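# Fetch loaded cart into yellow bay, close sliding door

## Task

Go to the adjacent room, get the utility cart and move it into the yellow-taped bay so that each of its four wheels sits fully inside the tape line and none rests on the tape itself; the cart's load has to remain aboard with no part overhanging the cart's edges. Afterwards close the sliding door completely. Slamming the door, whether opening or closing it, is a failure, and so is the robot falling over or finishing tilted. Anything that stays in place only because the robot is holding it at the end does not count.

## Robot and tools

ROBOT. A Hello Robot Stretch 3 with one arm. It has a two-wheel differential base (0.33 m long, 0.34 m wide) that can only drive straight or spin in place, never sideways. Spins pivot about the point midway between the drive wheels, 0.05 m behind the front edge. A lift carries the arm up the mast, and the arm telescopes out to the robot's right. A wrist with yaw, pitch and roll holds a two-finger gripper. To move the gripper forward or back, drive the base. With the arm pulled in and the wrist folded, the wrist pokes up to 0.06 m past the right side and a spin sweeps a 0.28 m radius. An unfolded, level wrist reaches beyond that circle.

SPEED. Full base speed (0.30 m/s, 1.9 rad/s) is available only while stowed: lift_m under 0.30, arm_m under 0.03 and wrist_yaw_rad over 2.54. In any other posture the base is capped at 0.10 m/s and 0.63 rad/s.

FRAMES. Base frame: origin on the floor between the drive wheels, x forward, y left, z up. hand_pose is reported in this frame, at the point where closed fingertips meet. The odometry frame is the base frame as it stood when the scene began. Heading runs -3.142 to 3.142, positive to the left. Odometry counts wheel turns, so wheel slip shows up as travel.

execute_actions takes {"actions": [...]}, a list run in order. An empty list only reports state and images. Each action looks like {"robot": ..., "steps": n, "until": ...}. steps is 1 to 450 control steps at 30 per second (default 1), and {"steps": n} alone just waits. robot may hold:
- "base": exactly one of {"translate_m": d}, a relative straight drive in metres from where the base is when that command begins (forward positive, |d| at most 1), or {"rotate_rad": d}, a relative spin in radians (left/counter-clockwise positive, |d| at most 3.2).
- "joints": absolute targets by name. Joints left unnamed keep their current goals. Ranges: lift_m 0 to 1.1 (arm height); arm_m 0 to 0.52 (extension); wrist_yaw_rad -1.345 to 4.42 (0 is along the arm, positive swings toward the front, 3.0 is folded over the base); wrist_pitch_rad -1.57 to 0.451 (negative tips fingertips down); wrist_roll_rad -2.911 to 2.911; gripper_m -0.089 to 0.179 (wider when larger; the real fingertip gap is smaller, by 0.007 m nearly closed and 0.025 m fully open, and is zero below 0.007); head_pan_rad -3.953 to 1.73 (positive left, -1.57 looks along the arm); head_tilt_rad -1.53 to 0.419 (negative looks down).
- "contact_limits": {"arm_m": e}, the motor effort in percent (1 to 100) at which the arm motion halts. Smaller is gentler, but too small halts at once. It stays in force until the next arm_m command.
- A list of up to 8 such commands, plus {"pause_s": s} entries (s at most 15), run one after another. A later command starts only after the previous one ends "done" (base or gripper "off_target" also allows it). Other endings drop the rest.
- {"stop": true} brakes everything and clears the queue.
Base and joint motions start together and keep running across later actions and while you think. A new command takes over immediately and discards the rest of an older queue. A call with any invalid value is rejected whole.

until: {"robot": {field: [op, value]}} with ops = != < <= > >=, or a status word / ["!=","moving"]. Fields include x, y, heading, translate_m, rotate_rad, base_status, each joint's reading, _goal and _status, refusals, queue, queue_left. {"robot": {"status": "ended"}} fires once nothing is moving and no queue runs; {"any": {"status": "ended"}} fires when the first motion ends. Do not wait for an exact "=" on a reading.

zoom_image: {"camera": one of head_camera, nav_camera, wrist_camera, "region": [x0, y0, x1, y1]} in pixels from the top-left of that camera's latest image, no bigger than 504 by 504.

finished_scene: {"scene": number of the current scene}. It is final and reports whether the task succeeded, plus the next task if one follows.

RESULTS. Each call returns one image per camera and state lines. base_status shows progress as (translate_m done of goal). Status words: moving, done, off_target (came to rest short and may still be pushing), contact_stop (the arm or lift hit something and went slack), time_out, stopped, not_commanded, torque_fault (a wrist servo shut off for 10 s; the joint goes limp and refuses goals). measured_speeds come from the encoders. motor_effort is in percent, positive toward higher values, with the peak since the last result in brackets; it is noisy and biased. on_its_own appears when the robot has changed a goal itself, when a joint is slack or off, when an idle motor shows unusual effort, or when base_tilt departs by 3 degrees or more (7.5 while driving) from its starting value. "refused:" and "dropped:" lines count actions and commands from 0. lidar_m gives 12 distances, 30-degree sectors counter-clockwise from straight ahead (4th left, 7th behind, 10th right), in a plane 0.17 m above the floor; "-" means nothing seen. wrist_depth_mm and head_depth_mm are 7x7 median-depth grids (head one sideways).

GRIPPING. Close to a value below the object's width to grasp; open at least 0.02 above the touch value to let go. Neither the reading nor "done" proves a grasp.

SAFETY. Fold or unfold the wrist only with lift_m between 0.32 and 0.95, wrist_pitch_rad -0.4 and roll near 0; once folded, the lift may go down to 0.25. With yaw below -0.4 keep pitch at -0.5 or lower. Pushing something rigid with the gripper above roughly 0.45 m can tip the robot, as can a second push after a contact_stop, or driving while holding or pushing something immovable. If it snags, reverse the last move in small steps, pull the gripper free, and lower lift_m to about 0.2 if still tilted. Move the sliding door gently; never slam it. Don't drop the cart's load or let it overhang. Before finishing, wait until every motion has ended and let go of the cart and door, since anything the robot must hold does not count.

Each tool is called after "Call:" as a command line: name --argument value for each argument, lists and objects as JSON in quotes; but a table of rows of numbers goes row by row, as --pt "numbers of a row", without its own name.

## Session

Call:
execute_actions --actions '[]'

Scene clock: 0.00 s.
robot.base_odometry: x=+0.000 y=+0.000 heading=+0.000 (m, m, rad; robot's odometry frame)
robot.turned_by_wheels: +0.000 (rad since the last result)
robot.turned_by_imu: +0.000 (rad since the last result)
robot.base_tilt: forward=-0.1 right=-1.6 (deg)
robot.lidar_m: 0.90 0.93 1.25 2.87 1.54 1.17 1.12 1.15 0.92 0.89 0.91 0.94
robot.head_depth_mm: 847 850 855 856 857 868 871 / 844 849 851 853 860 864 867 / 838 845 851 852 859 857 865 / 844 847 847 848 859 861 857 / 841 842 843 850 853 858 861 / 836 844 840 847 850 853 856 / 839 838 840 847 846 848 853
robot.base_status: not_commanded
robot.joint_positions: lift_m=+0.347 arm_m=-0.002 wrist_yaw_rad=+3.146 wrist_pitch_rad=-0.480 wrist_roll_rad=-0.006 gripper_m=+0.037 head_pan_rad=+0.014 head_tilt_rad=-0.016
robot.joint_goals: lift_m=+0.347 arm_m=-0.002 wrist_yaw_rad=+3.146 wrist_pitch_rad=-0.480 wrist_roll_rad=-0.006 gripper_m=+0.037 head_pan_rad=+0.014 head_tilt_rad=-0.016
robot.joint_status: lift_m=not_commanded arm_m=not_commanded wrist_yaw_rad=not_commanded wrist_pitch_rad=not_commanded wrist_roll_rad=not_commanded gripper_m=not_commanded head_pan_rad=not_commanded head_tilt_rad=not_commanded
robot.measured_speeds: translate_m=+0.000 rotate_rad=+0.000 lift_m=+0.000 arm_m=+0.000 wrist_yaw_rad=+0.000 wrist_pitch_rad=+0.000 wrist_roll_rad=+0.000 head_pan_rad=+0.000 head_tilt_rad=+0.000
robot: refusals=0 queue=idle queue_left=0
robot.motor_effort: left_wheel=-1 right_wheel=+0 lift_m=+25 arm_m=-1 wrist_yaw_rad=+0 wrist_pitch_rad=+4 wrist_roll_rad=+0 gripper_m=+0 head_pan_rad=-1 head_tilt_rad=+1 (%)
robot.hand_pose: x=-0.0222 y=+0.0731 z=+0.3462 quat_wxyz=(+0.166, +0.684, +0.170, +0.689) (m; robot's base frame)
robot.wrist_depth_mm: - - - - - - - / - - - - - - - / 872 903 - 977 - - 958 / 720 730 - 777 808 829 857 / 605 622 - 644 664 670 696 / 525 532 - 554 588 572 592 / 462 - - - 482 502 513
pictures: head_camera (sideways: a quarter turn clockwise sets it upright), nav_camera (sideways: a quarter turn counterclockwise sets it upright), wrist_camera
Images, in order (width x height): head_camera 896x504, nav_camera 672x504, wrist_camera 644x364.

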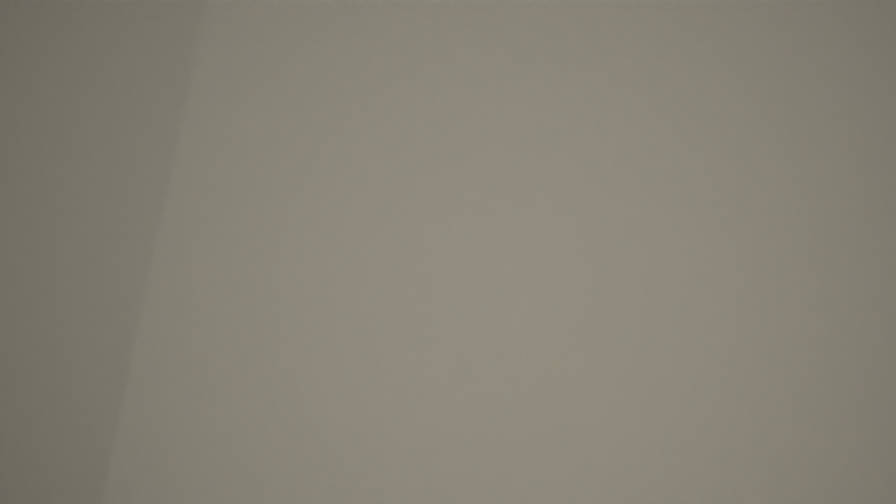

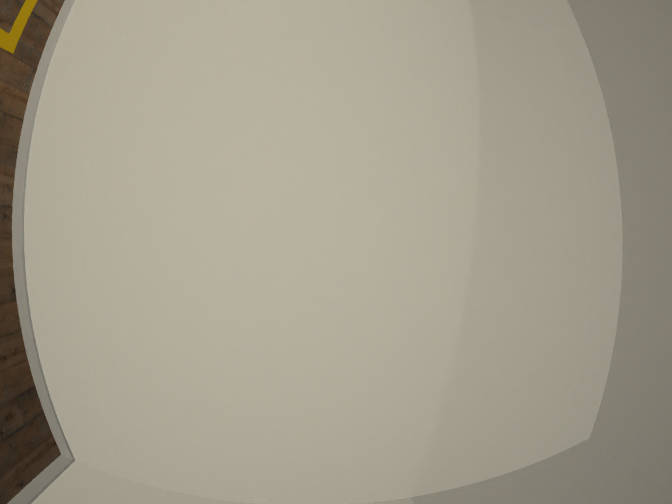

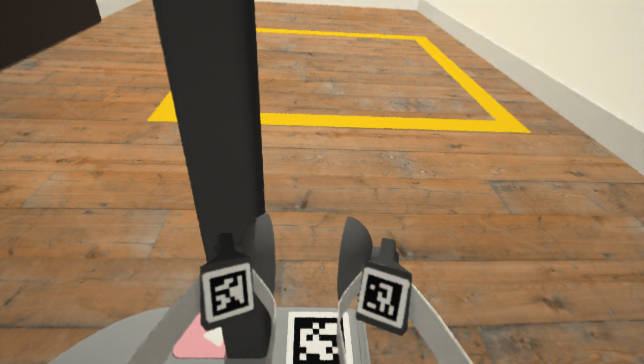

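Call:
execute_actions --actions '[{"robot":{"joints":{"head_pan_rad":1.57,"head_tilt_rad":-0.5}},"steps":100,"until":{"robot":{"status":"ended"}}}]'

Call:
execute_actions --actions '[{"robot":{"joints":{"head_pan_rad":-3.6,"head_tilt_rad":-0.5}},"steps":200,"until":{"robot":{"status":"ended"}}}]'

Scene clock: 1.50 s.
robot.base_odometry: x=+0.000 y=+0.000 heading=+0.000 (m, m, rad; robot's odometry frame)
robot.turned_by_wheels: +0.000 (rad since the last result)
robot.turned_by_imu: +0.000 (rad since the last result)
robot.base_tilt: forward=-0.1 right=-1.7 (deg)
robot.lidar_m: 0.90 0.93 1.25 2.87 1.54 1.17 1.12 1.15 0.92 0.88 0.91 0.94
robot.head_depth_mm: 2384 2435 2407 2356 2001 1585 1318 / 2398 2632 2883 2729 1983 1584 1311 / 2414 2632 2845 2668 1977 1573 1307 / 2389 2632 2844 2635 1970 1557 1303 / 2424 2575 2814 2627 1960 1551 1292 / 2389 2615 2818 2614 1949 1552 1293 / 2399 2591 2817 2593 1947 1542 1292
robot.base_status: not_commanded
robot.joint_positions: lift_m=+0.347 arm_m=-0.002 wrist_yaw_rad=+3.146 wrist_pitch_rad=-0.480 wrist_roll_rad=-0.006 gripper_m=+0.037 head_pan_rad=+1.563 head_tilt_rad=-0.494
robot.joint_goals: lift_m=+0.347 arm_m=-0.002 wrist_yaw_rad=+3.146 wrist_pitch_rad=-0.480 wrist_roll_rad=-0.006 gripper_m=+0.037 head_pan_rad=+1.570 head_tilt_rad=-0.500
robot.joint_status: lift_m=not_commanded arm_m=not_commanded wrist_yaw_rad=not_commanded wrist_pitch_rad=not_commanded wrist_roll_rad=not_commanded gripper_m=not_commanded head_pan_rad=done head_tilt_rad=done
robot.measured_speeds: translate_m=+0.000 rotate_rad=+0.000 lift_m=+0.000 arm_m=+0.000 wrist_yaw_rad=+0.000 wrist_pitch_rad=+0.000 wrist_roll_rad=+0.000 head_pan_rad=+0.000 head_tilt_rad=+0.000
robot: refusals=0 queue=done queue_left=0
robot.motor_effort: left_wheel=+0(0) right_wheel=+0(0) lift_m=+25(25) arm_m=+0(1) wrist_yaw_rad=+0(0) wrist_pitch_rad=+4(4) wrist_roll_rad=+0(0) gripper_m=+0(0) head_pan_rad=+4(47) head_tilt_rad=-3(32) (%)
robot.hand_pose: x=-0.0222 y=+0.0731 z=+0.3462 quat_wxyz=(+0.166, +0.684, +0.170, +0.689) (m; robot's base frame)
robot.wrist_depth_mm: - - - - - - - / - - - - - - - / 877 908 - - - - 977 / 724 757 - 786 800 827 840 / 611 619 - 654 663 675 687 / 523 532 - 558 584 579 597 / 467 - - - 482 505 506
pictures: head_camera (sideways: a quarter turn clockwise sets it upright), nav_camera (sideways: a quarter turn counterclockwise sets it upright), wrist_camera
Images, in order (width x height): head_camera 896x504, nav_camera 672x504, wrist_camera 644x364.

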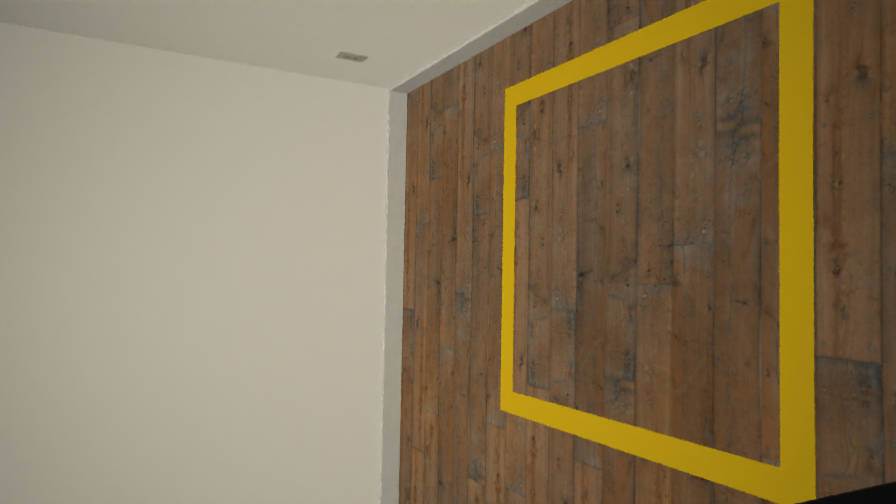

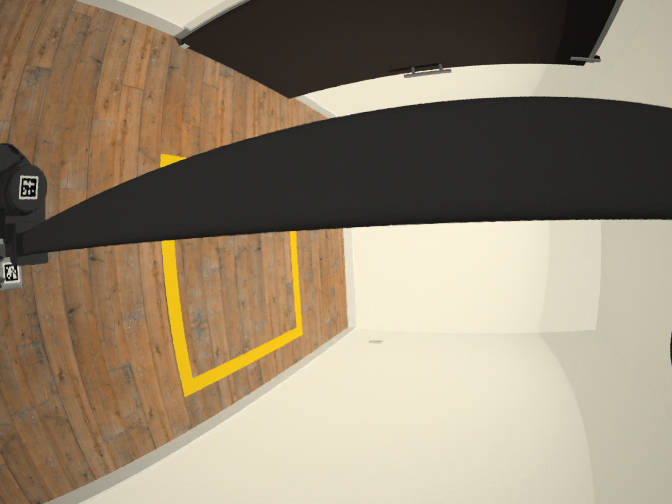

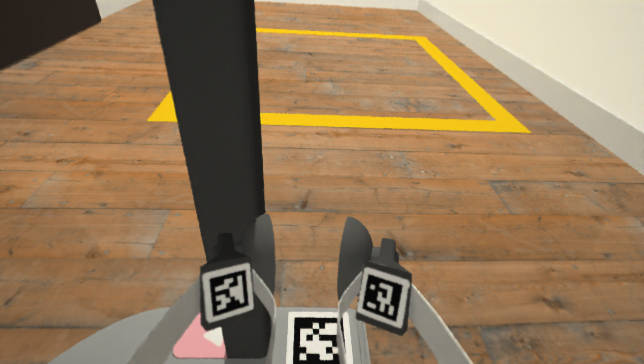

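Scene clock: 4.50 s.
robot.base_odometry: x=+0.000 y=+0.000 heading=+0.000 (m, m, rad; robot's odometry frame)
robot.turned_by_wheels: +0.000 (rad since the last result)
robot.turned_by_imu: +0.000 (rad since the last result)
robot.base_tilt: forward=-0.1 right=-1.7 (deg)
robot.lidar_m: 0.90 0.93 1.25 2.87 1.54 1.17 1.12 1.15 0.92 0.88 0.91 0.94
robot.head_depth_mm: 1168 1275 1438 1616 1846 1597 1323 / 1158 1258 1376 1523 1722 1581 1308 / 1103 1213 1331 1487 1675 1556 1303 / 1053 1152 1251 1392 1571 1565 1305 / 999 1087 1183 1305 1464 1533 1290 / 962 1036 1126 1232 1373 1479 1298 / 915 988 1076 1163 1281 1420 1283
robot.base_status: not_commanded
robot.joint_positions: lift_m=+0.347 arm_m=-0.002 wrist_yaw_rad=+3.146 wrist_pitch_rad=-0.480 wrist_roll_rad=-0.006 gripper_m=+0.037 head_pan_rad=-3.593 head_tilt_rad=-0.494
robot.joint_goals: lift_m=+0.347 arm_m=-0.002 wrist_yaw_rad=+3.146 wrist_pitch_rad=-0.480 wrist_roll_rad=-0.006 gripper_m=+0.037 head_pan_rad=-3.600 head_tilt_rad=-0.500
robot.joint_status: lift_m=not_commanded arm_m=not_commanded wrist_yaw_rad=not_commanded wrist_pitch_rad=not_commanded wrist_roll_rad=not_commanded gripper_m=not_commanded head_pan_rad=done head_tilt_rad=done
robot.measured_speeds: translate_m=+0.000 rotate_rad=+0.000 lift_m=+0.000 arm_m=+0.000 wrist_yaw_rad=+0.000 wrist_pitch_rad=+0.000 wrist_roll_rad=+0.000 head_pan_rad=+0.000 head_tilt_rad=+0.000
robot: refusals=0 queue=done queue_left=0
robot.motor_effort: left_wheel=-1(2) right_wheel=+0(0) lift_m=+25(25) arm_m=-1(1) wrist_yaw_rad=+0(0) wrist_pitch_rad=+4(4) wrist_roll_rad=+0(0) gripper_m=+0(0) head_pan_rad=-5(47) head_tilt_rad=-3(4) (%)
robot.hand_pose: x=-0.0222 y=+0.0731 z=+0.3462 quat_wxyz=(+0.166, +0.684, +0.170, +0.689) (m; robot's base frame)
robot.wrist_depth_mm: - - - - - - - / - - - - - - - / 903 897 - 978 - - 962 / 724 741 - 774 803 832 837 / 603 624 - 647 665 677 697 / 524 539 - 561 584 572 578 / 464 - - - 478 499 512
pictures: head_camera (sideways: a quarter turn clockwise sets it upright), nav_camera (sideways: a quarter turn counterclockwise sets it upright), wrist_camera
Images, in order (width x height): head_camera 896x504, nav_camera 672x504, wrist_camera 644x364.

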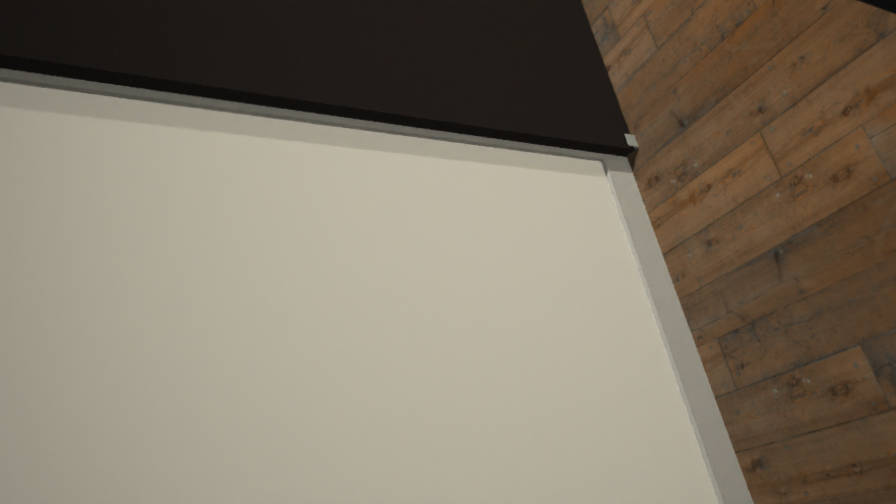

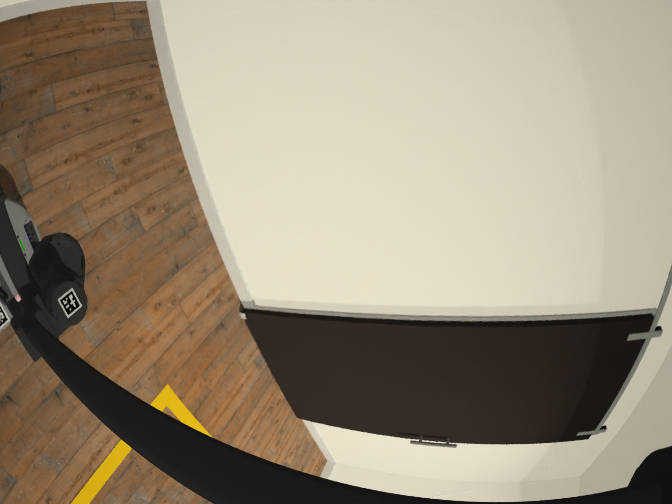

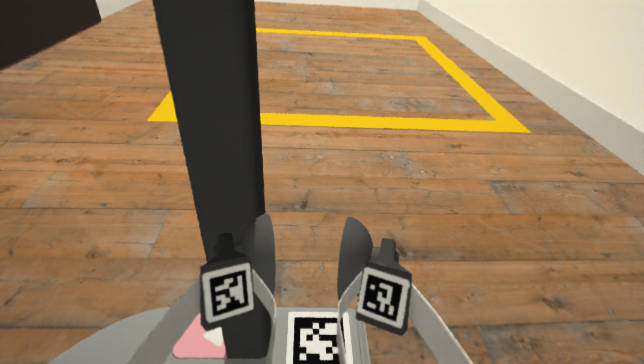

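Call:
execute_actions --actions '[{"robot":[{"joints":{"lift_m":0.28,"arm_m":0,"wrist_yaw_rad":3.0,"wrist_pitch_rad":-0.4,"gripper_m":0,"head_pan_rad":-1.57,"head_tilt_rad":-0.7}},{"base":{"rotate_rad":1.84}},{"base":{"translate_m":1.0}},{"base":{"translate_m":1.0}},{"base":{"rotate_rad":2.87}}],"steps":450,"until":{"robot":{"status":"ended"}}},{"steps":200,"until":{"robot":{"status":"ended"}}}]'

Scene clock: 22.00 s.
robot.base_odometry: x=-0.532 y=+1.928 heading=-1.573 (m, m, rad; robot's odometry frame)
robot.turned_by_wheels: +4.710 (rad since the last result)
robot.turned_by_imu: +4.709 (rad since the last result)
robot.base_tilt: forward=-0.1 right=-1.7 (deg)
robot.lidar_m: 2.27 2.01 1.46 1.39 1.35 0.98 0.94 0.91 0.66 0.57 0.59 0.80
robot.head_depth_mm: 516 579 658 763 916 1131 1182 / 515 578 659 766 916 1131 1180 / 514 578 658 763 910 1129 1178 / 464 520 591 705 847 1054 1172 / 449 501 567 686 816 1011 1171 / 463 518 591 684 816 1011 1170 / 461 517 588 683 812 1006 1158
robot.base_status: done (rotate_rad +2.8699 of +2.8700)
robot.joint_positions: lift_m=+0.280 arm_m=+0.000 wrist_yaw_rad=+3.002 wrist_pitch_rad=-0.418 wrist_roll_rad=-0.006 gripper_m=+0.000 head_pan_rad=-1.577 head_tilt_rad=-0.692
robot.joint_goals: lift_m=+0.280 arm_m=+0.000 wrist_yaw_rad=+3.000 wrist_pitch_rad=-0.400 wrist_roll_rad=-0.006 gripper_m=+0.000 head_pan_rad=-1.570 head_tilt_rad=-0.700
robot.joint_status: lift_m=done arm_m=done wrist_yaw_rad=done wrist_pitch_rad=done wrist_roll_rad=not_commanded gripper_m=done head_pan_rad=done head_tilt_rad=done
robot.measured_speeds: translate_m=+0.000 rotate_rad=+0.000 lift_m=+0.000 arm_m=+0.000 wrist_yaw_rad=+0.000 wrist_pitch_rad=+0.000 wrist_roll_rad=+0.000 head_pan_rad=+0.000 head_tilt_rad=+0.000
robot: refusals=0 queue=done queue_left=0
robot.motor_effort: left_wheel=-4(12) right_wheel=+2(9) lift_m=+22(25) arm_m=+2(4) wrist_yaw_rad=-2(4) wrist_pitch_rad=+5(6) wrist_roll_rad=+0(0) gripper_m=-2(79) head_pan_rad=+3(46) head_tilt_rad=-5(22) (%)
robot.hand_pose: x=+0.0100 y=+0.0774 z=+0.2928 quat_wxyz=(+0.195, +0.698, +0.099, +0.682) (m; robot's base frame)
robot.wrist_depth_mm: - - - - - - - / - - - - - - - / 859 - 929 970 - - - / 672 - 731 742 750 784 814 / 560 560 605 633 626 628 653 / 483 491 - - 521 524 542 / - - - - 444 455 457
pictures: head_camera (sideways: a quarter turn clockwise sets it upright), nav_camera (sideways: a quarter turn counterclockwise sets it upright), wrist_camera
Images, in order (width x height): head_camera 896x504, nav_camera 672x504, wrist_camera 644x364.

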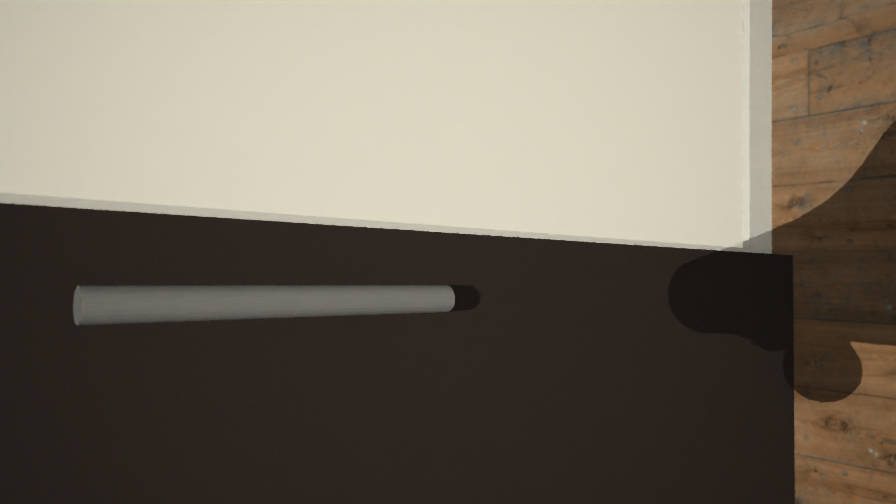

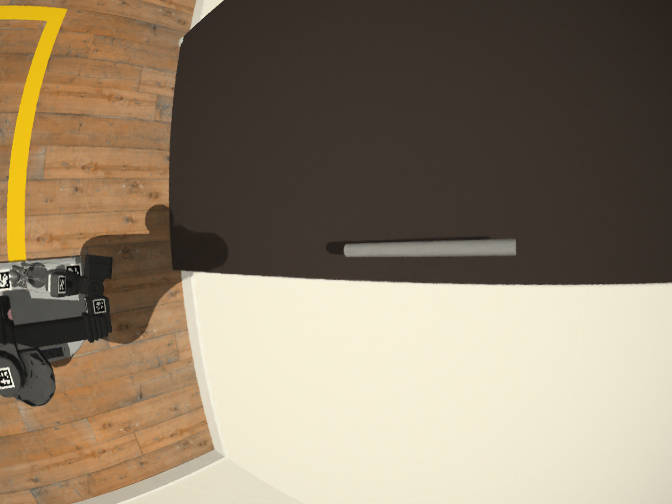

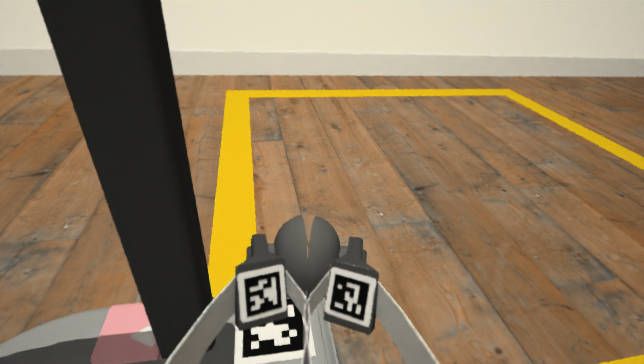

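Call:
execute_actions --actions '[{"robot":[{"base":{"translate_m":-0.18},"joints":{"lift_m":0.4}},{"joints":{"arm_m":0.45},"contact_limits":{"arm_m":14}}],"steps":450,"until":{"robot":{"status":"ended"}}},{"robot":{"base":{"translate_m":0.2},"joints":{"head_tilt_rad":-1.0}},"steps":200,"until":{"robot":{"status":"ended"}}}]'

Scene clock: 31.90 s.
robot.base_odometry: x=-0.532 y=+1.908 heading=-1.575 (m, m, rad; robot's odometry frame)
robot.turned_by_wheels: -0.002 (rad since the last result)
robot.turned_by_imu: -0.135 (rad since the last result)
robot.base_tilt: forward=-0.1 right=-1.7 (deg)
robot.lidar_m: 1.53 2.38 1.53 1.40 1.40 1.03 0.94 0.95 0.68 0.57 0.57 0.70
robot.head_depth_mm: 602 716 892 1193 1351 1211 1096 / 591 705 876 1149 1354 1211 1118 / 582 689 851 1146 1319 1203 - / 575 679 830 1130 1322 1208 - / 530 621 755 957 1274 1200 1102 / 471 563 718 923 1273 1199 1089 / 494 582 708 898 1242 1199 1087
robot.base_status: done (translate_m +0.1999 of +0.2000)
robot.joint_positions: lift_m=+0.400 arm_m=+0.415 wrist_yaw_rad=+2.998 wrist_pitch_rad=-0.418 wrist_roll_rad=-0.005 gripper_m=+0.000 head_pan_rad=-1.576 head_tilt_rad=-0.989
robot.joint_goals: lift_m=+0.400 arm_m=+0.415 wrist_yaw_rad=+3.000 wrist_pitch_rad=-0.400 wrist_roll_rad=-0.005 gripper_m=+0.000 head_pan_rad=-1.570 head_tilt_rad=-1.000
robot.joint_status: lift_m=done arm_m=contact_stop wrist_yaw_rad=done wrist_pitch_rad=done wrist_roll_rad=not_commanded gripper_m=done head_pan_rad=done head_tilt_rad=done
robot.measured_speeds: translate_m=+0.000 rotate_rad=+0.000 lift_m=+0.000 arm_m=+0.000 wrist_yaw_rad=+0.000 wrist_pitch_rad=+0.000 wrist_roll_rad=+0.000 head_pan_rad=+0.000 head_tilt_rad=+0.000
robot: refusals=0 queue=done queue_left=0
robot.on_its_own: arm_m is slack since a contact_stop, until your next command for it (your +0.450 is given up); left_wheel is at rest, and its effort (-26) is outside its rest range (-18 to +18); right_wheel is at rest, and its effort (+36) is outside its rest range (-18 to +18)
robot.motor_effort: left_wheel=-26(30) right_wheel=+36(40) lift_m=+28(32) arm_m=-1(14) wrist_yaw_rad=+3(19) wrist_pitch_rad=+5(6) wrist_roll_rad=+0(0) gripper_m=-2(2) head_pan_rad=+3(4) head_tilt_rad=-5(29) (%)
robot.contact_limits: arm_m 14 (drawing in: default 33, maximum 53; extending or still: default 43, maximum 72)
robot.hand_pose: x=+0.0109 y=-0.3378 z=+0.4125 quat_wxyz=(+0.196, +0.698, +0.097, +0.681) (m; robot's base frame)
robot.wrist_depth_mm: - - - - - - - / - - - - - - - / - - - - - - - / 867 936 - 966 - - - / 732 - - 824 792 816 836 / 613 - - - 671 678 688 / 540 - - 555 577 589 587
pictures: head_camera (sideways: a quarter turn clockwise sets it upright), nav_camera (sideways: a quarter turn counterclockwise sets it upright), wrist_camera
Images, in order (width x height): head_camera 896x504, nav_camera 672x504, wrist_camera 644x364.

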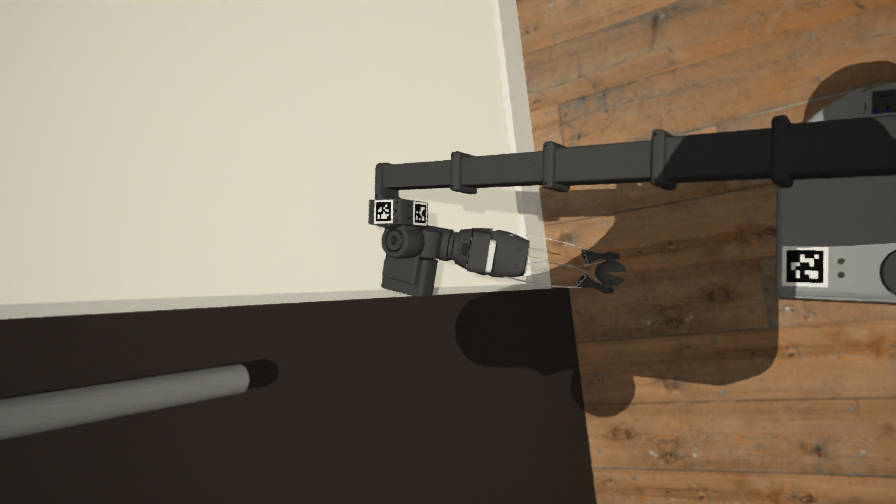

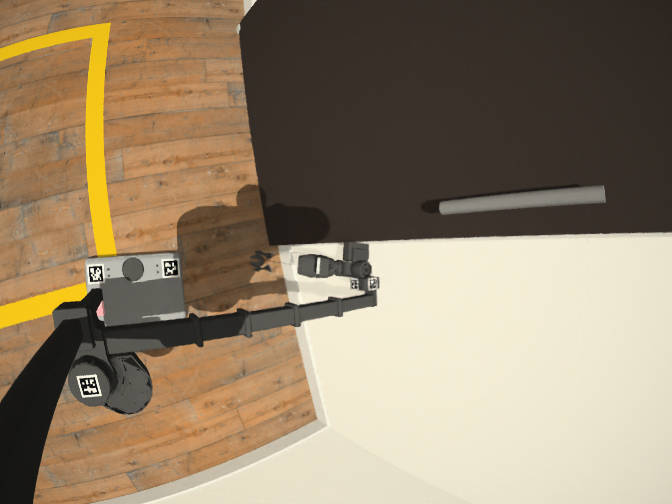

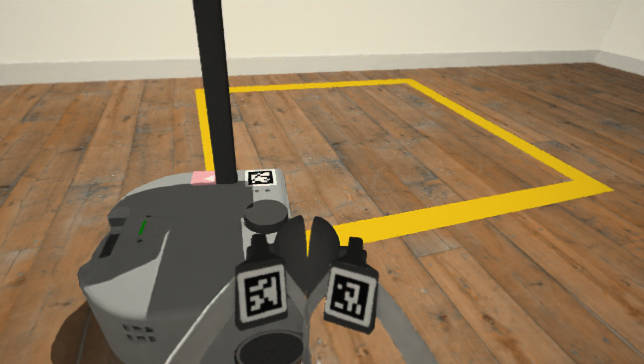

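Call:
execute_actions --actions '[{"robot":[{"base":{"rotate_rad":0.25}},{"base":{"translate_m":0.15}}],"steps":450,"until":{"robot":{"status":"ended"}}}]'

Scene clock: 35.90 s.
robot.base_odometry: x=-0.496 y=+1.763 heading=-1.327 (m, m, rad; robot's odometry frame)
robot.turned_by_wheels: +0.248 (rad since the last result)
robot.turned_by_imu: -0.142 (rad since the last result)
robot.base_tilt: forward=-0.1 right=-1.6 (deg)
robot.lidar_m: 1.03 2.73 1.68 1.42 1.42 1.21 1.03 1.02 0.71 0.55 0.54 0.62
robot.head_depth_mm: 635 763 967 1314 1344 1214 1106 / 612 735 923 1235 1349 1210 1117 / 591 706 874 1180 1333 1210 - / 573 678 830 1159 1323 1199 - / 521 613 729 938 1272 1201 1097 / 449 538 689 873 1197 1197 1095 / 473 552 662 831 1116 1198 1093
robot.base_status: done (translate_m +0.1499 of +0.1500)
robot.joint_positions: lift_m=+0.400 arm_m=+0.408 wrist_yaw_rad=+2.954 wrist_pitch_rad=-0.418 wrist_roll_rad=-0.005 gripper_m=+0.000 head_pan_rad=-1.576 head_tilt_rad=-0.989
robot.joint_goals: lift_m=+0.400 arm_m=+0.408 wrist_yaw_rad=+2.956 wrist_pitch_rad=-0.400 wrist_roll_rad=-0.005 gripper_m=+0.000 head_pan_rad=-1.570 head_tilt_rad=-1.000
robot.joint_status: lift_m=done arm_m=contact_stop wrist_yaw_rad=done wrist_pitch_rad=done wrist_roll_rad=not_commanded gripper_m=done head_pan_rad=done head_tilt_rad=done
robot.measured_speeds: translate_m=+0.000 rotate_rad=+0.000 lift_m=+0.000 arm_m=+0.000 wrist_yaw_rad=+0.000 wrist_pitch_rad=+0.000 wrist_roll_rad=+0.000 head_pan_rad=+0.000 head_tilt_rad=+0.000
robot: refusals=0 queue=done queue_left=0
robot.on_its_own: wrist_yaw_rad is held at +2.956, not at your +3.000, by its stall guard, which is not easing now; arm_m is slack since a contact_stop, until your next command for it (your +0.450 is given up); left_wheel is at rest, and its effort (-28) is outside its rest range (-18 to +18); right_wheel is at rest, and its effort (+37) is outside its rest range (-18 to +18)
robot.motor_effort: left_wheel=-28(37) right_wheel=+37(48) lift_m=+28(28) arm_m=+0(4) wrist_yaw_rad=+1(28) wrist_pitch_rad=+5(5) wrist_roll_rad=+0(0) gripper_m=-3(3) head_pan_rad=+3(3) head_tilt_rad=-6(6) (%)
robot.contact_limits: arm_m 14 (drawing in: default 33, maximum 53; extending or still: default 43, maximum 72)
robot.hand_pose: x=+0.0206 y=-0.3323 z=+0.4125 quat_wxyz=(+0.211, +0.700, +0.082, +0.677) (m; robot's base frame)
robot.wrist_depth_mm: - - - - - - - / - - - - - - - / - - - - - - - / 903 950 - 951 - - - / 727 - - 816 787 823 833 / 617 - - - 667 679 692 / 536 - - 559 579 581 593
pictures: head_camera (sideways: a quarter turn clockwise sets it upright), nav_camera (sideways: a quarter turn counterclockwise sets it upright), wrist_camera
Images, in order (width x height): head_camera 896x504, nav_camera 672x504, wrist_camera 644x364.

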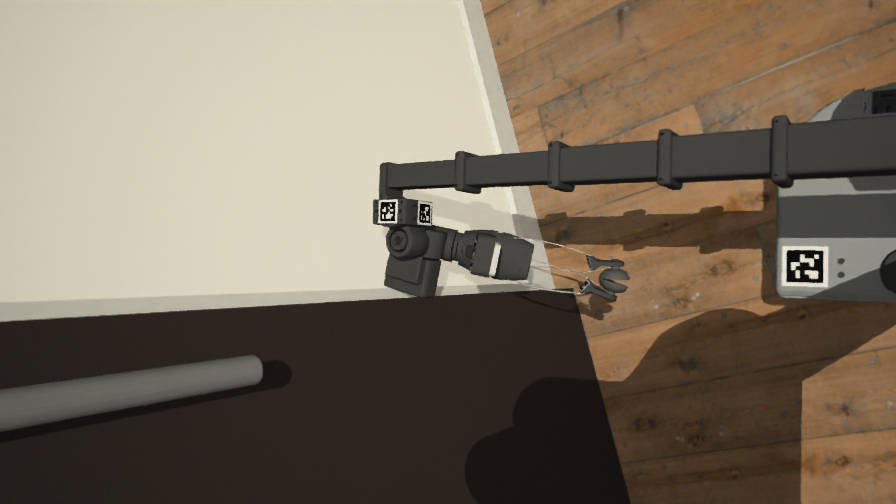

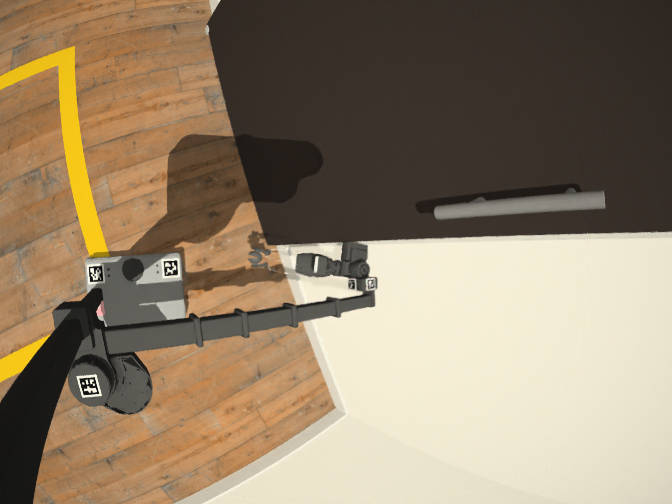

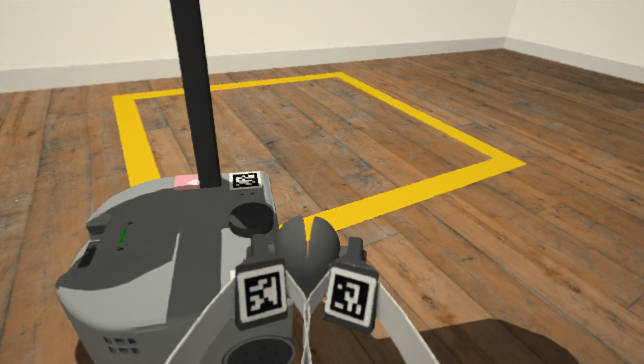

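Call:
execute_actions --actions '[{"robot":[{"base":{"translate_m":-0.04}},{"joints":{"arm_m":0,"lift_m":0.29,"wrist_yaw_rad":3.0}},{"base":{"rotate_rad":0.28}},{"base":{"translate_m":-0.28}},{"base":{"rotate_rad":-0.78}},{"base":{"translate_m":0.31}},{"base":{"rotate_rad":0.78}}],"steps":450,"until":{"robot":{"status":"ended"}}},{"steps":200,"until":{"robot":{"status":"ended"}}}]'

Scene clock: 52.20 s.
robot.base_odometry: x=-0.724 y=+1.744 heading=-1.045 (m, m, rad; robot's odometry frame)
robot.turned_by_wheels: +0.282 (rad since the last result)
robot.turned_by_imu: +0.284 (rad since the last result)
robot.base_tilt: forward=-0.1 right=-1.7 (deg)
robot.lidar_m: 1.45 2.34 1.69 1.62 1.33 0.96 0.92 0.57 0.42 0.34 0.35 0.48
robot.head_depth_mm: 351 415 509 660 939 1193 1106 / 351 415 508 659 938 1197 1131 / 345 415 508 660 935 1218 - / 302 359 458 586 885 1200 - / 299 340 402 533 791 1173 1094 / - 314 403 555 789 1161 1093 / 302 349 428 555 788 1161 1089
robot.base_status: done (rotate_rad +0.7799 of +0.7800)
robot.joint_positions: lift_m=+0.290 arm_m=+0.000 wrist_yaw_rad=+2.998 wrist_pitch_rad=-0.418 wrist_roll_rad=-0.005 gripper_m=+0.000 head_pan_rad=-1.576 head_tilt_rad=-0.989
robot.joint_goals: lift_m=+0.290 arm_m=+0.000 wrist_yaw_rad=+3.000 wrist_pitch_rad=-0.400 wrist_roll_rad=-0.005 gripper_m=+0.000 head_pan_rad=-1.570 head_tilt_rad=-1.000
robot.joint_status: lift_m=done arm_m=done wrist_yaw_rad=done wrist_pitch_rad=done wrist_roll_rad=not_commanded gripper_m=done head_pan_rad=done head_tilt_rad=done
robot.measured_speeds: translate_m=+0.000 rotate_rad=+0.000 lift_m=+0.000 arm_m=+0.000 wrist_yaw_rad=+0.000 wrist_pitch_rad=+0.000 wrist_roll_rad=+0.000 head_pan_rad=+0.000 head_tilt_rad=+0.000
robot: refusals=0 queue=done queue_left=0
robot.motor_effort: left_wheel=-3(31) right_wheel=+2(37) lift_m=+22(28) arm_m=-4(7) wrist_yaw_rad=+2(3) wrist_pitch_rad=+5(5) wrist_roll_rad=+0(0) gripper_m=-3(3) head_pan_rad=+4(3) head_tilt_rad=-6(6) (%)
robot.hand_pose: x=+0.0109 y=+0.0769 z=+0.3029 quat_wxyz=(+0.196, +0.698, +0.097, +0.682) (m; robot's base frame)
robot.wrist_depth_mm: - - - - - - - / - - - - - - - / 871 - 956 - - - - / 697 - 749 751 787 808 816 / 578 582 607 660 624 641 659 / 493 499 - - 535 543 556 / 444 - - 436 461 460 466
pictures: head_camera (sideways: a quarter turn clockwise sets it upright), nav_camera (sideways: a quarter turn counterclockwise sets it upright), wrist_camera
Images, in order (width x height): head_camera 896x504, nav_camera 672x504, wrist_camera 644x364.

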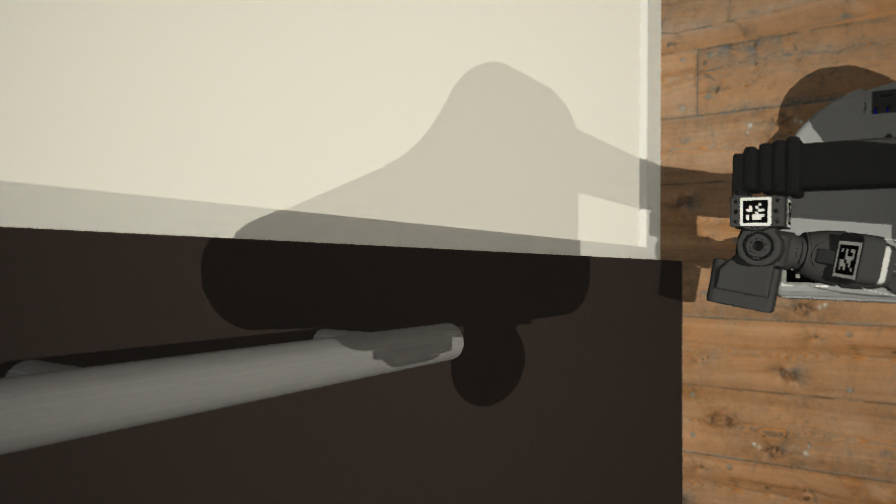

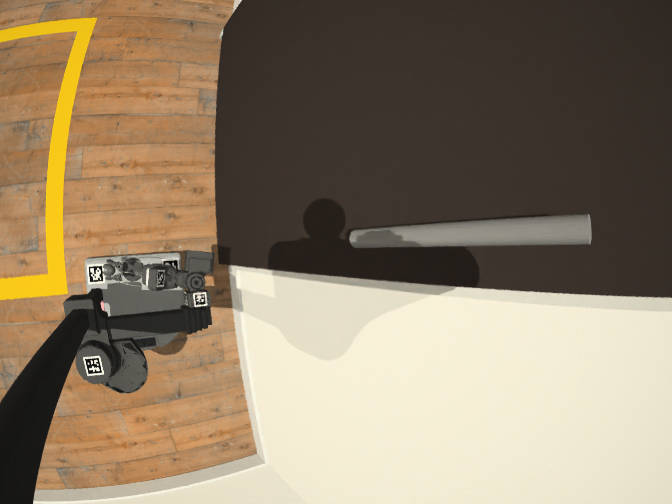

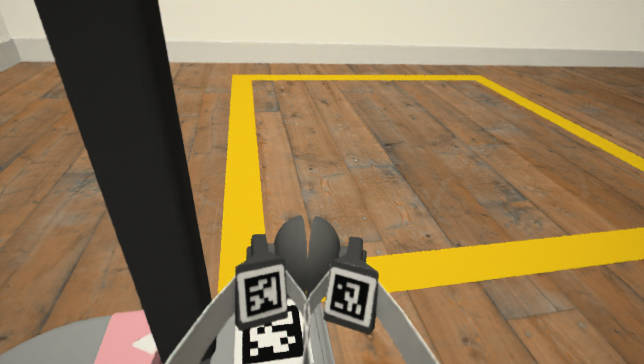

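Call:
execute_actions --actions '[{"robot":[{"base":{"translate_m":-0.1},"joints":{"lift_m":0.33}},{"joints":{"arm_m":0.25},"contact_limits":{"arm_m":14}}],"steps":450,"until":{"robot":{"status":"ended"}}},{"robot":{"base":{"translate_m":0.15}},"steps":200,"until":{"robot":{"status":"ended"}}}]'

Scene clock: 59.13 s.
robot.base_odometry: x=-0.699 y=+1.700 heading=-1.046 (m, m, rad; robot's odometry frame)
robot.turned_by_wheels: -0.001 (rad since the last result)
robot.turned_by_imu: -0.231 (rad since the last result)
robot.base_tilt: forward=-0.1 right=-1.7 (deg)
robot.lidar_m: 0.68 2.82 1.87 1.63 1.63 1.08 0.94 0.76 0.44 0.33 0.33 0.39
robot.head_depth_mm: 381 459 580 778 1201 1210 1107 / 370 444 553 739 1104 1217 1133 / 362 431 533 704 944 1209 - / 352 417 514 668 859 1172 - / 338 398 472 585 791 1173 1096 / 298 332 402 489 707 1137 1095 / 288 317 319 483 667 1042 1091
robot.base_status: done (translate_m +0.1499 of +0.1500)
robot.joint_positions: lift_m=+0.330 arm_m=+0.180 wrist_yaw_rad=+2.985 wrist_pitch_rad=-0.418 wrist_roll_rad=-0.005 gripper_m=+0.000 head_pan_rad=-1.575 head_tilt_rad=-0.991
robot.joint_goals: lift_m=+0.330 arm_m=+0.180 wrist_yaw_rad=+3.000 wrist_pitch_rad=-0.400 wrist_roll_rad=-0.005 gripper_m=+0.000 head_pan_rad=-1.570 head_tilt_rad=-1.000
robot.joint_status: lift_m=done arm_m=contact_stop wrist_yaw_rad=done wrist_pitch_rad=done wrist_roll_rad=not_commanded gripper_m=done head_pan_rad=done head_tilt_rad=done
robot.measured_speeds: translate_m=+0.000 rotate_rad=+0.000 lift_m=+0.000 arm_m=+0.000 wrist_yaw_rad=+0.000 wrist_pitch_rad=+0.000 wrist_roll_rad=+0.000 head_pan_rad=+0.000 head_tilt_rad=+0.000
robot: refusals=0 queue=done queue_left=0
robot.on_its_own: arm_m is slack since a contact_stop, until your next command for it (your +0.250 is given up); right_wheel is at rest, and its effort (+28) is outside its rest range (-18 to +18); wrist_yaw_rad is at rest, and its effort (+15) is outside its rest range (-12 to +12)
robot.motor_effort: left_wheel=-15(33) right_wheel=+28(36) lift_m=+24(30) arm_m=-1(14) wrist_yaw_rad=+15(15) wrist_pitch_rad=+5(6) wrist_roll_rad=+0(0) gripper_m=-3(3) head_pan_rad=+2(3) head_tilt_rad=-5(6) (%)
robot.contact_limits: arm_m 14 (drawing in: default 33, maximum 53; extending or still: default 43, maximum 72)
robot.hand_pose: x=+0.0139 y=-0.1034 z=+0.3428 quat_wxyz=(+0.201, +0.699, +0.093, +0.680) (m; robot's base frame)
robot.wrist_depth_mm: - - - - - - - / - - - - - - - / - - - - - - - / 780 790 809 838 835 866 905 / 631 693 - 707 697 705 721 / - - - - 590 588 601 / - - - 493 500 504 516
pictures: head_camera (sideways: a quarter turn clockwise sets it upright), nav_camera (sideways: a quarter turn counterclockwise sets it upright), wrist_camera
Images, in order (width x height): head_camera 896x504, nav_camera 672x504, wrist_camera 644x364.

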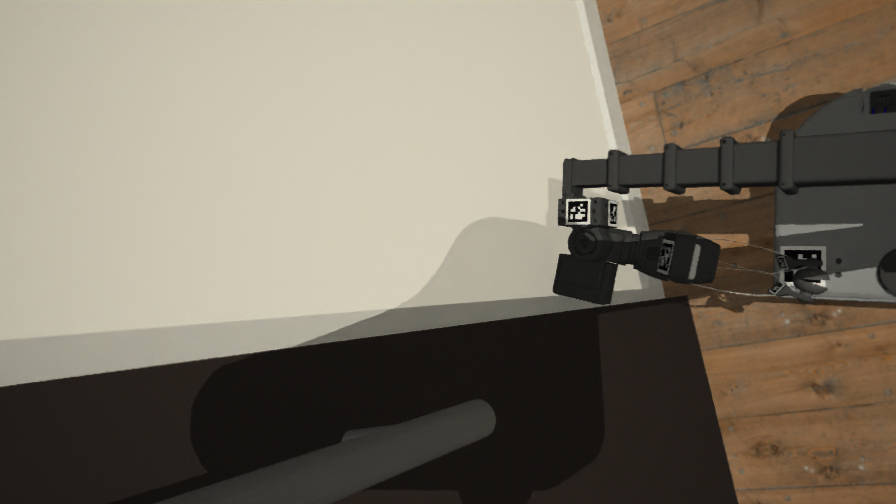

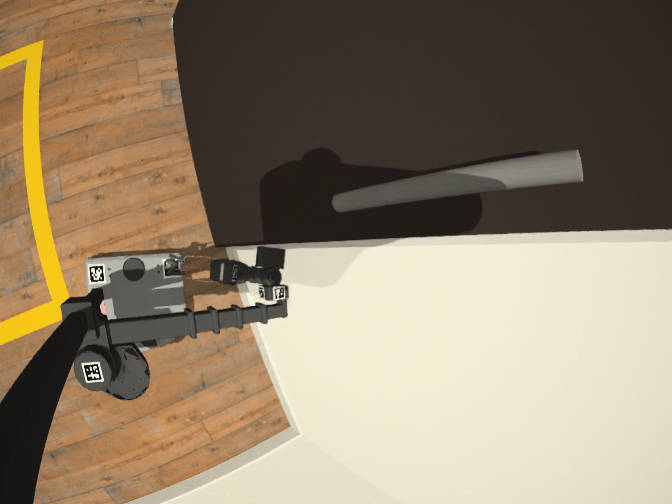

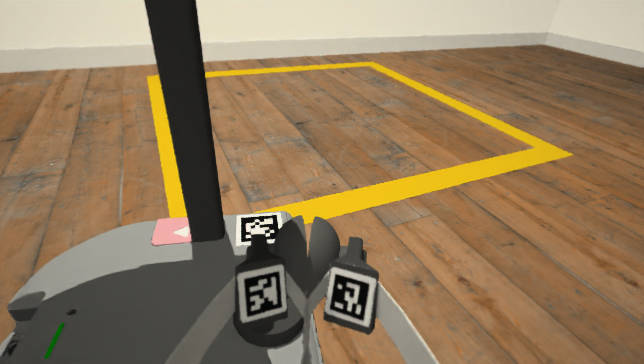

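Call:
execute_actions --actions '[{"robot":[{"base":{"translate_m":-0.04}},{"joints":{"arm_m":0,"wrist_yaw_rad":3.0}},{"base":{"rotate_rad":0.05}},{"base":{"translate_m":-0.4}},{"base":{"rotate_rad":0.18},"joints":{"lift_m":0.7}},{"joints":{"wrist_yaw_rad":1.5,"gripper_m":0.1}},{"joints":{"wrist_pitch_rad":0,"head_pan_rad":-0.9,"head_tilt_rad":-0.7}}],"steps":450,"until":{"robot":{"status":"ended"}}},{"steps":200,"until":{"robot":{"status":"ended"}}}]'

Scene clock: 76.77 s.
robot.base_odometry: x=-0.937 y=+2.071 heading=-0.815 (m, m, rad; robot's odometry frame)
robot.turned_by_wheels: +0.231 (rad since the last result)
robot.turned_by_imu: +0.232 (rad since the last result)
robot.base_tilt: forward=-0.1 right=-1.7 (deg)
robot.lidar_m: 1.73 2.23 1.61 1.54 0.73 0.53 0.51 0.52 0.49 0.47 0.49 0.58
robot.head_depth_mm: 399 437 482 539 613 709 837 / 424 468 521 588 675 794 960 / 453 503 564 644 754 902 1048 / 485 543 618 715 849 1023 1165 / 484 544 619 725 875 1122 1174 / 495 567 627 797 995 1266 1156 / 512 601 746 918 1211 1335 1137
robot.base_status: done (rotate_rad +0.1798 of +0.1800)
robot.joint_positions: lift_m=+0.700 arm_m=+0.000 wrist_yaw_rad=+1.503 wrist_pitch_rad=-0.022 wrist_roll_rad=-0.005 gripper_m=+0.100 head_pan_rad=-0.907 head_tilt_rad=-0.705
robot.joint_goals: lift_m=+0.700 arm_m=+0.000 wrist_yaw_rad=+1.500 wrist_pitch_rad=+0.000 wrist_roll_rad=-0.005 gripper_m=+0.100 head_pan_rad=-0.900 head_tilt_rad=-0.700
robot.joint_status: lift_m=done arm_m=done wrist_yaw_rad=done wrist_pitch_rad=done wrist_roll_rad=not_commanded gripper_m=done head_pan_rad=done head_tilt_rad=done
robot.measured_speeds: translate_m=+0.000 rotate_rad=+0.000 lift_m=+0.000 arm_m=+0.000 wrist_yaw_rad=+0.000 wrist_pitch_rad=+0.000 wrist_roll_rad=+0.000 head_pan_rad=+0.000 head_tilt_rad=+0.000
robot: refusals=0 queue=done queue_left=0
robot.motor_effort: left_wheel=-4(19) right_wheel=+2(27) lift_m=+29(30) arm_m=-4(3) wrist_yaw_rad=-3(12) wrist_pitch_rad=+7(7) wrist_roll_rad=-1(0) gripper_m=+0(82) head_pan_rad=+4(44) head_tilt_rad=+2(24) (%)
robot.hand_pose: x=+0.2337 y=-0.1625 z=+0.8087 quat_wxyz=(+0.524, +0.487, -0.509, +0.478) (m; robot's base frame)
robot.wrist_depth_mm: - - - - 642 379 328 / - - - - 643 391 330 / - - - - 638 390 339 / - - - - 634 387 336 / - - - - 701 388 335 / - - - - 779 391 337 / - - - - 685 400 336
pictures: head_camera (sideways: a quarter turn clockwise sets it upright), nav_camera (sideways: a quarter turn counterclockwise sets it upright), wrist_camera
Images, in order (width x height): head_camera 896x504, nav_camera 672x504, wrist_camera 644x364.

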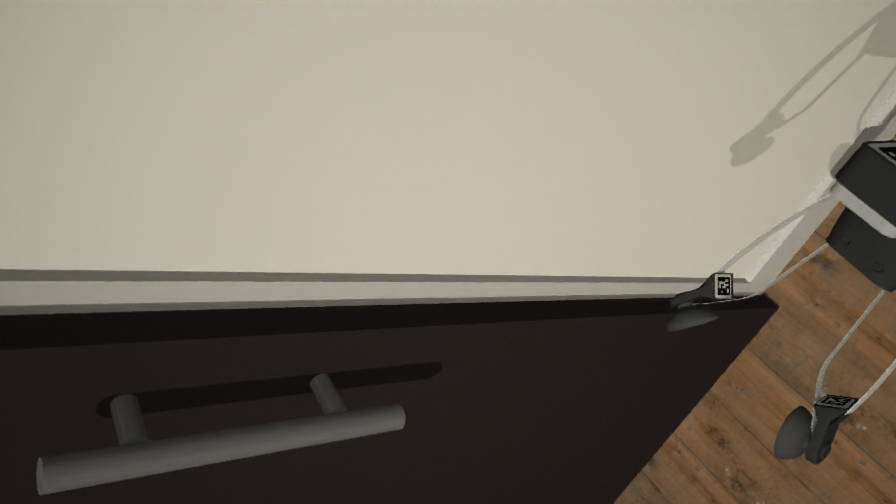

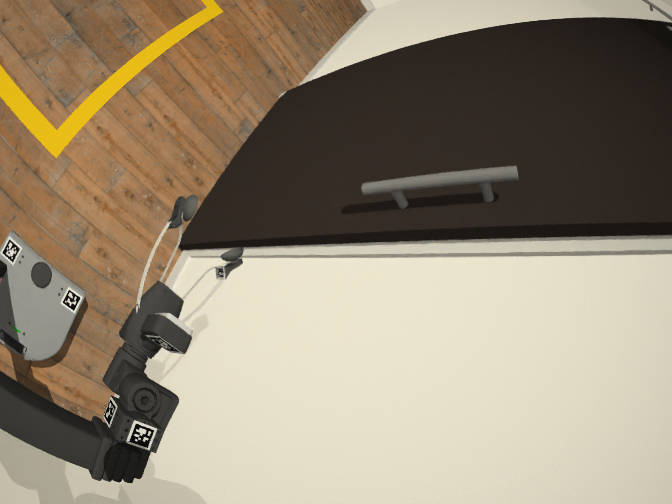

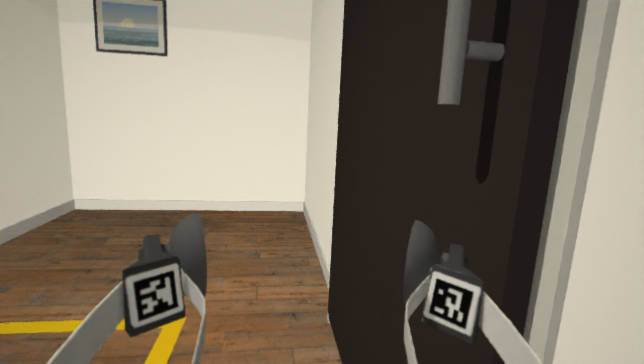

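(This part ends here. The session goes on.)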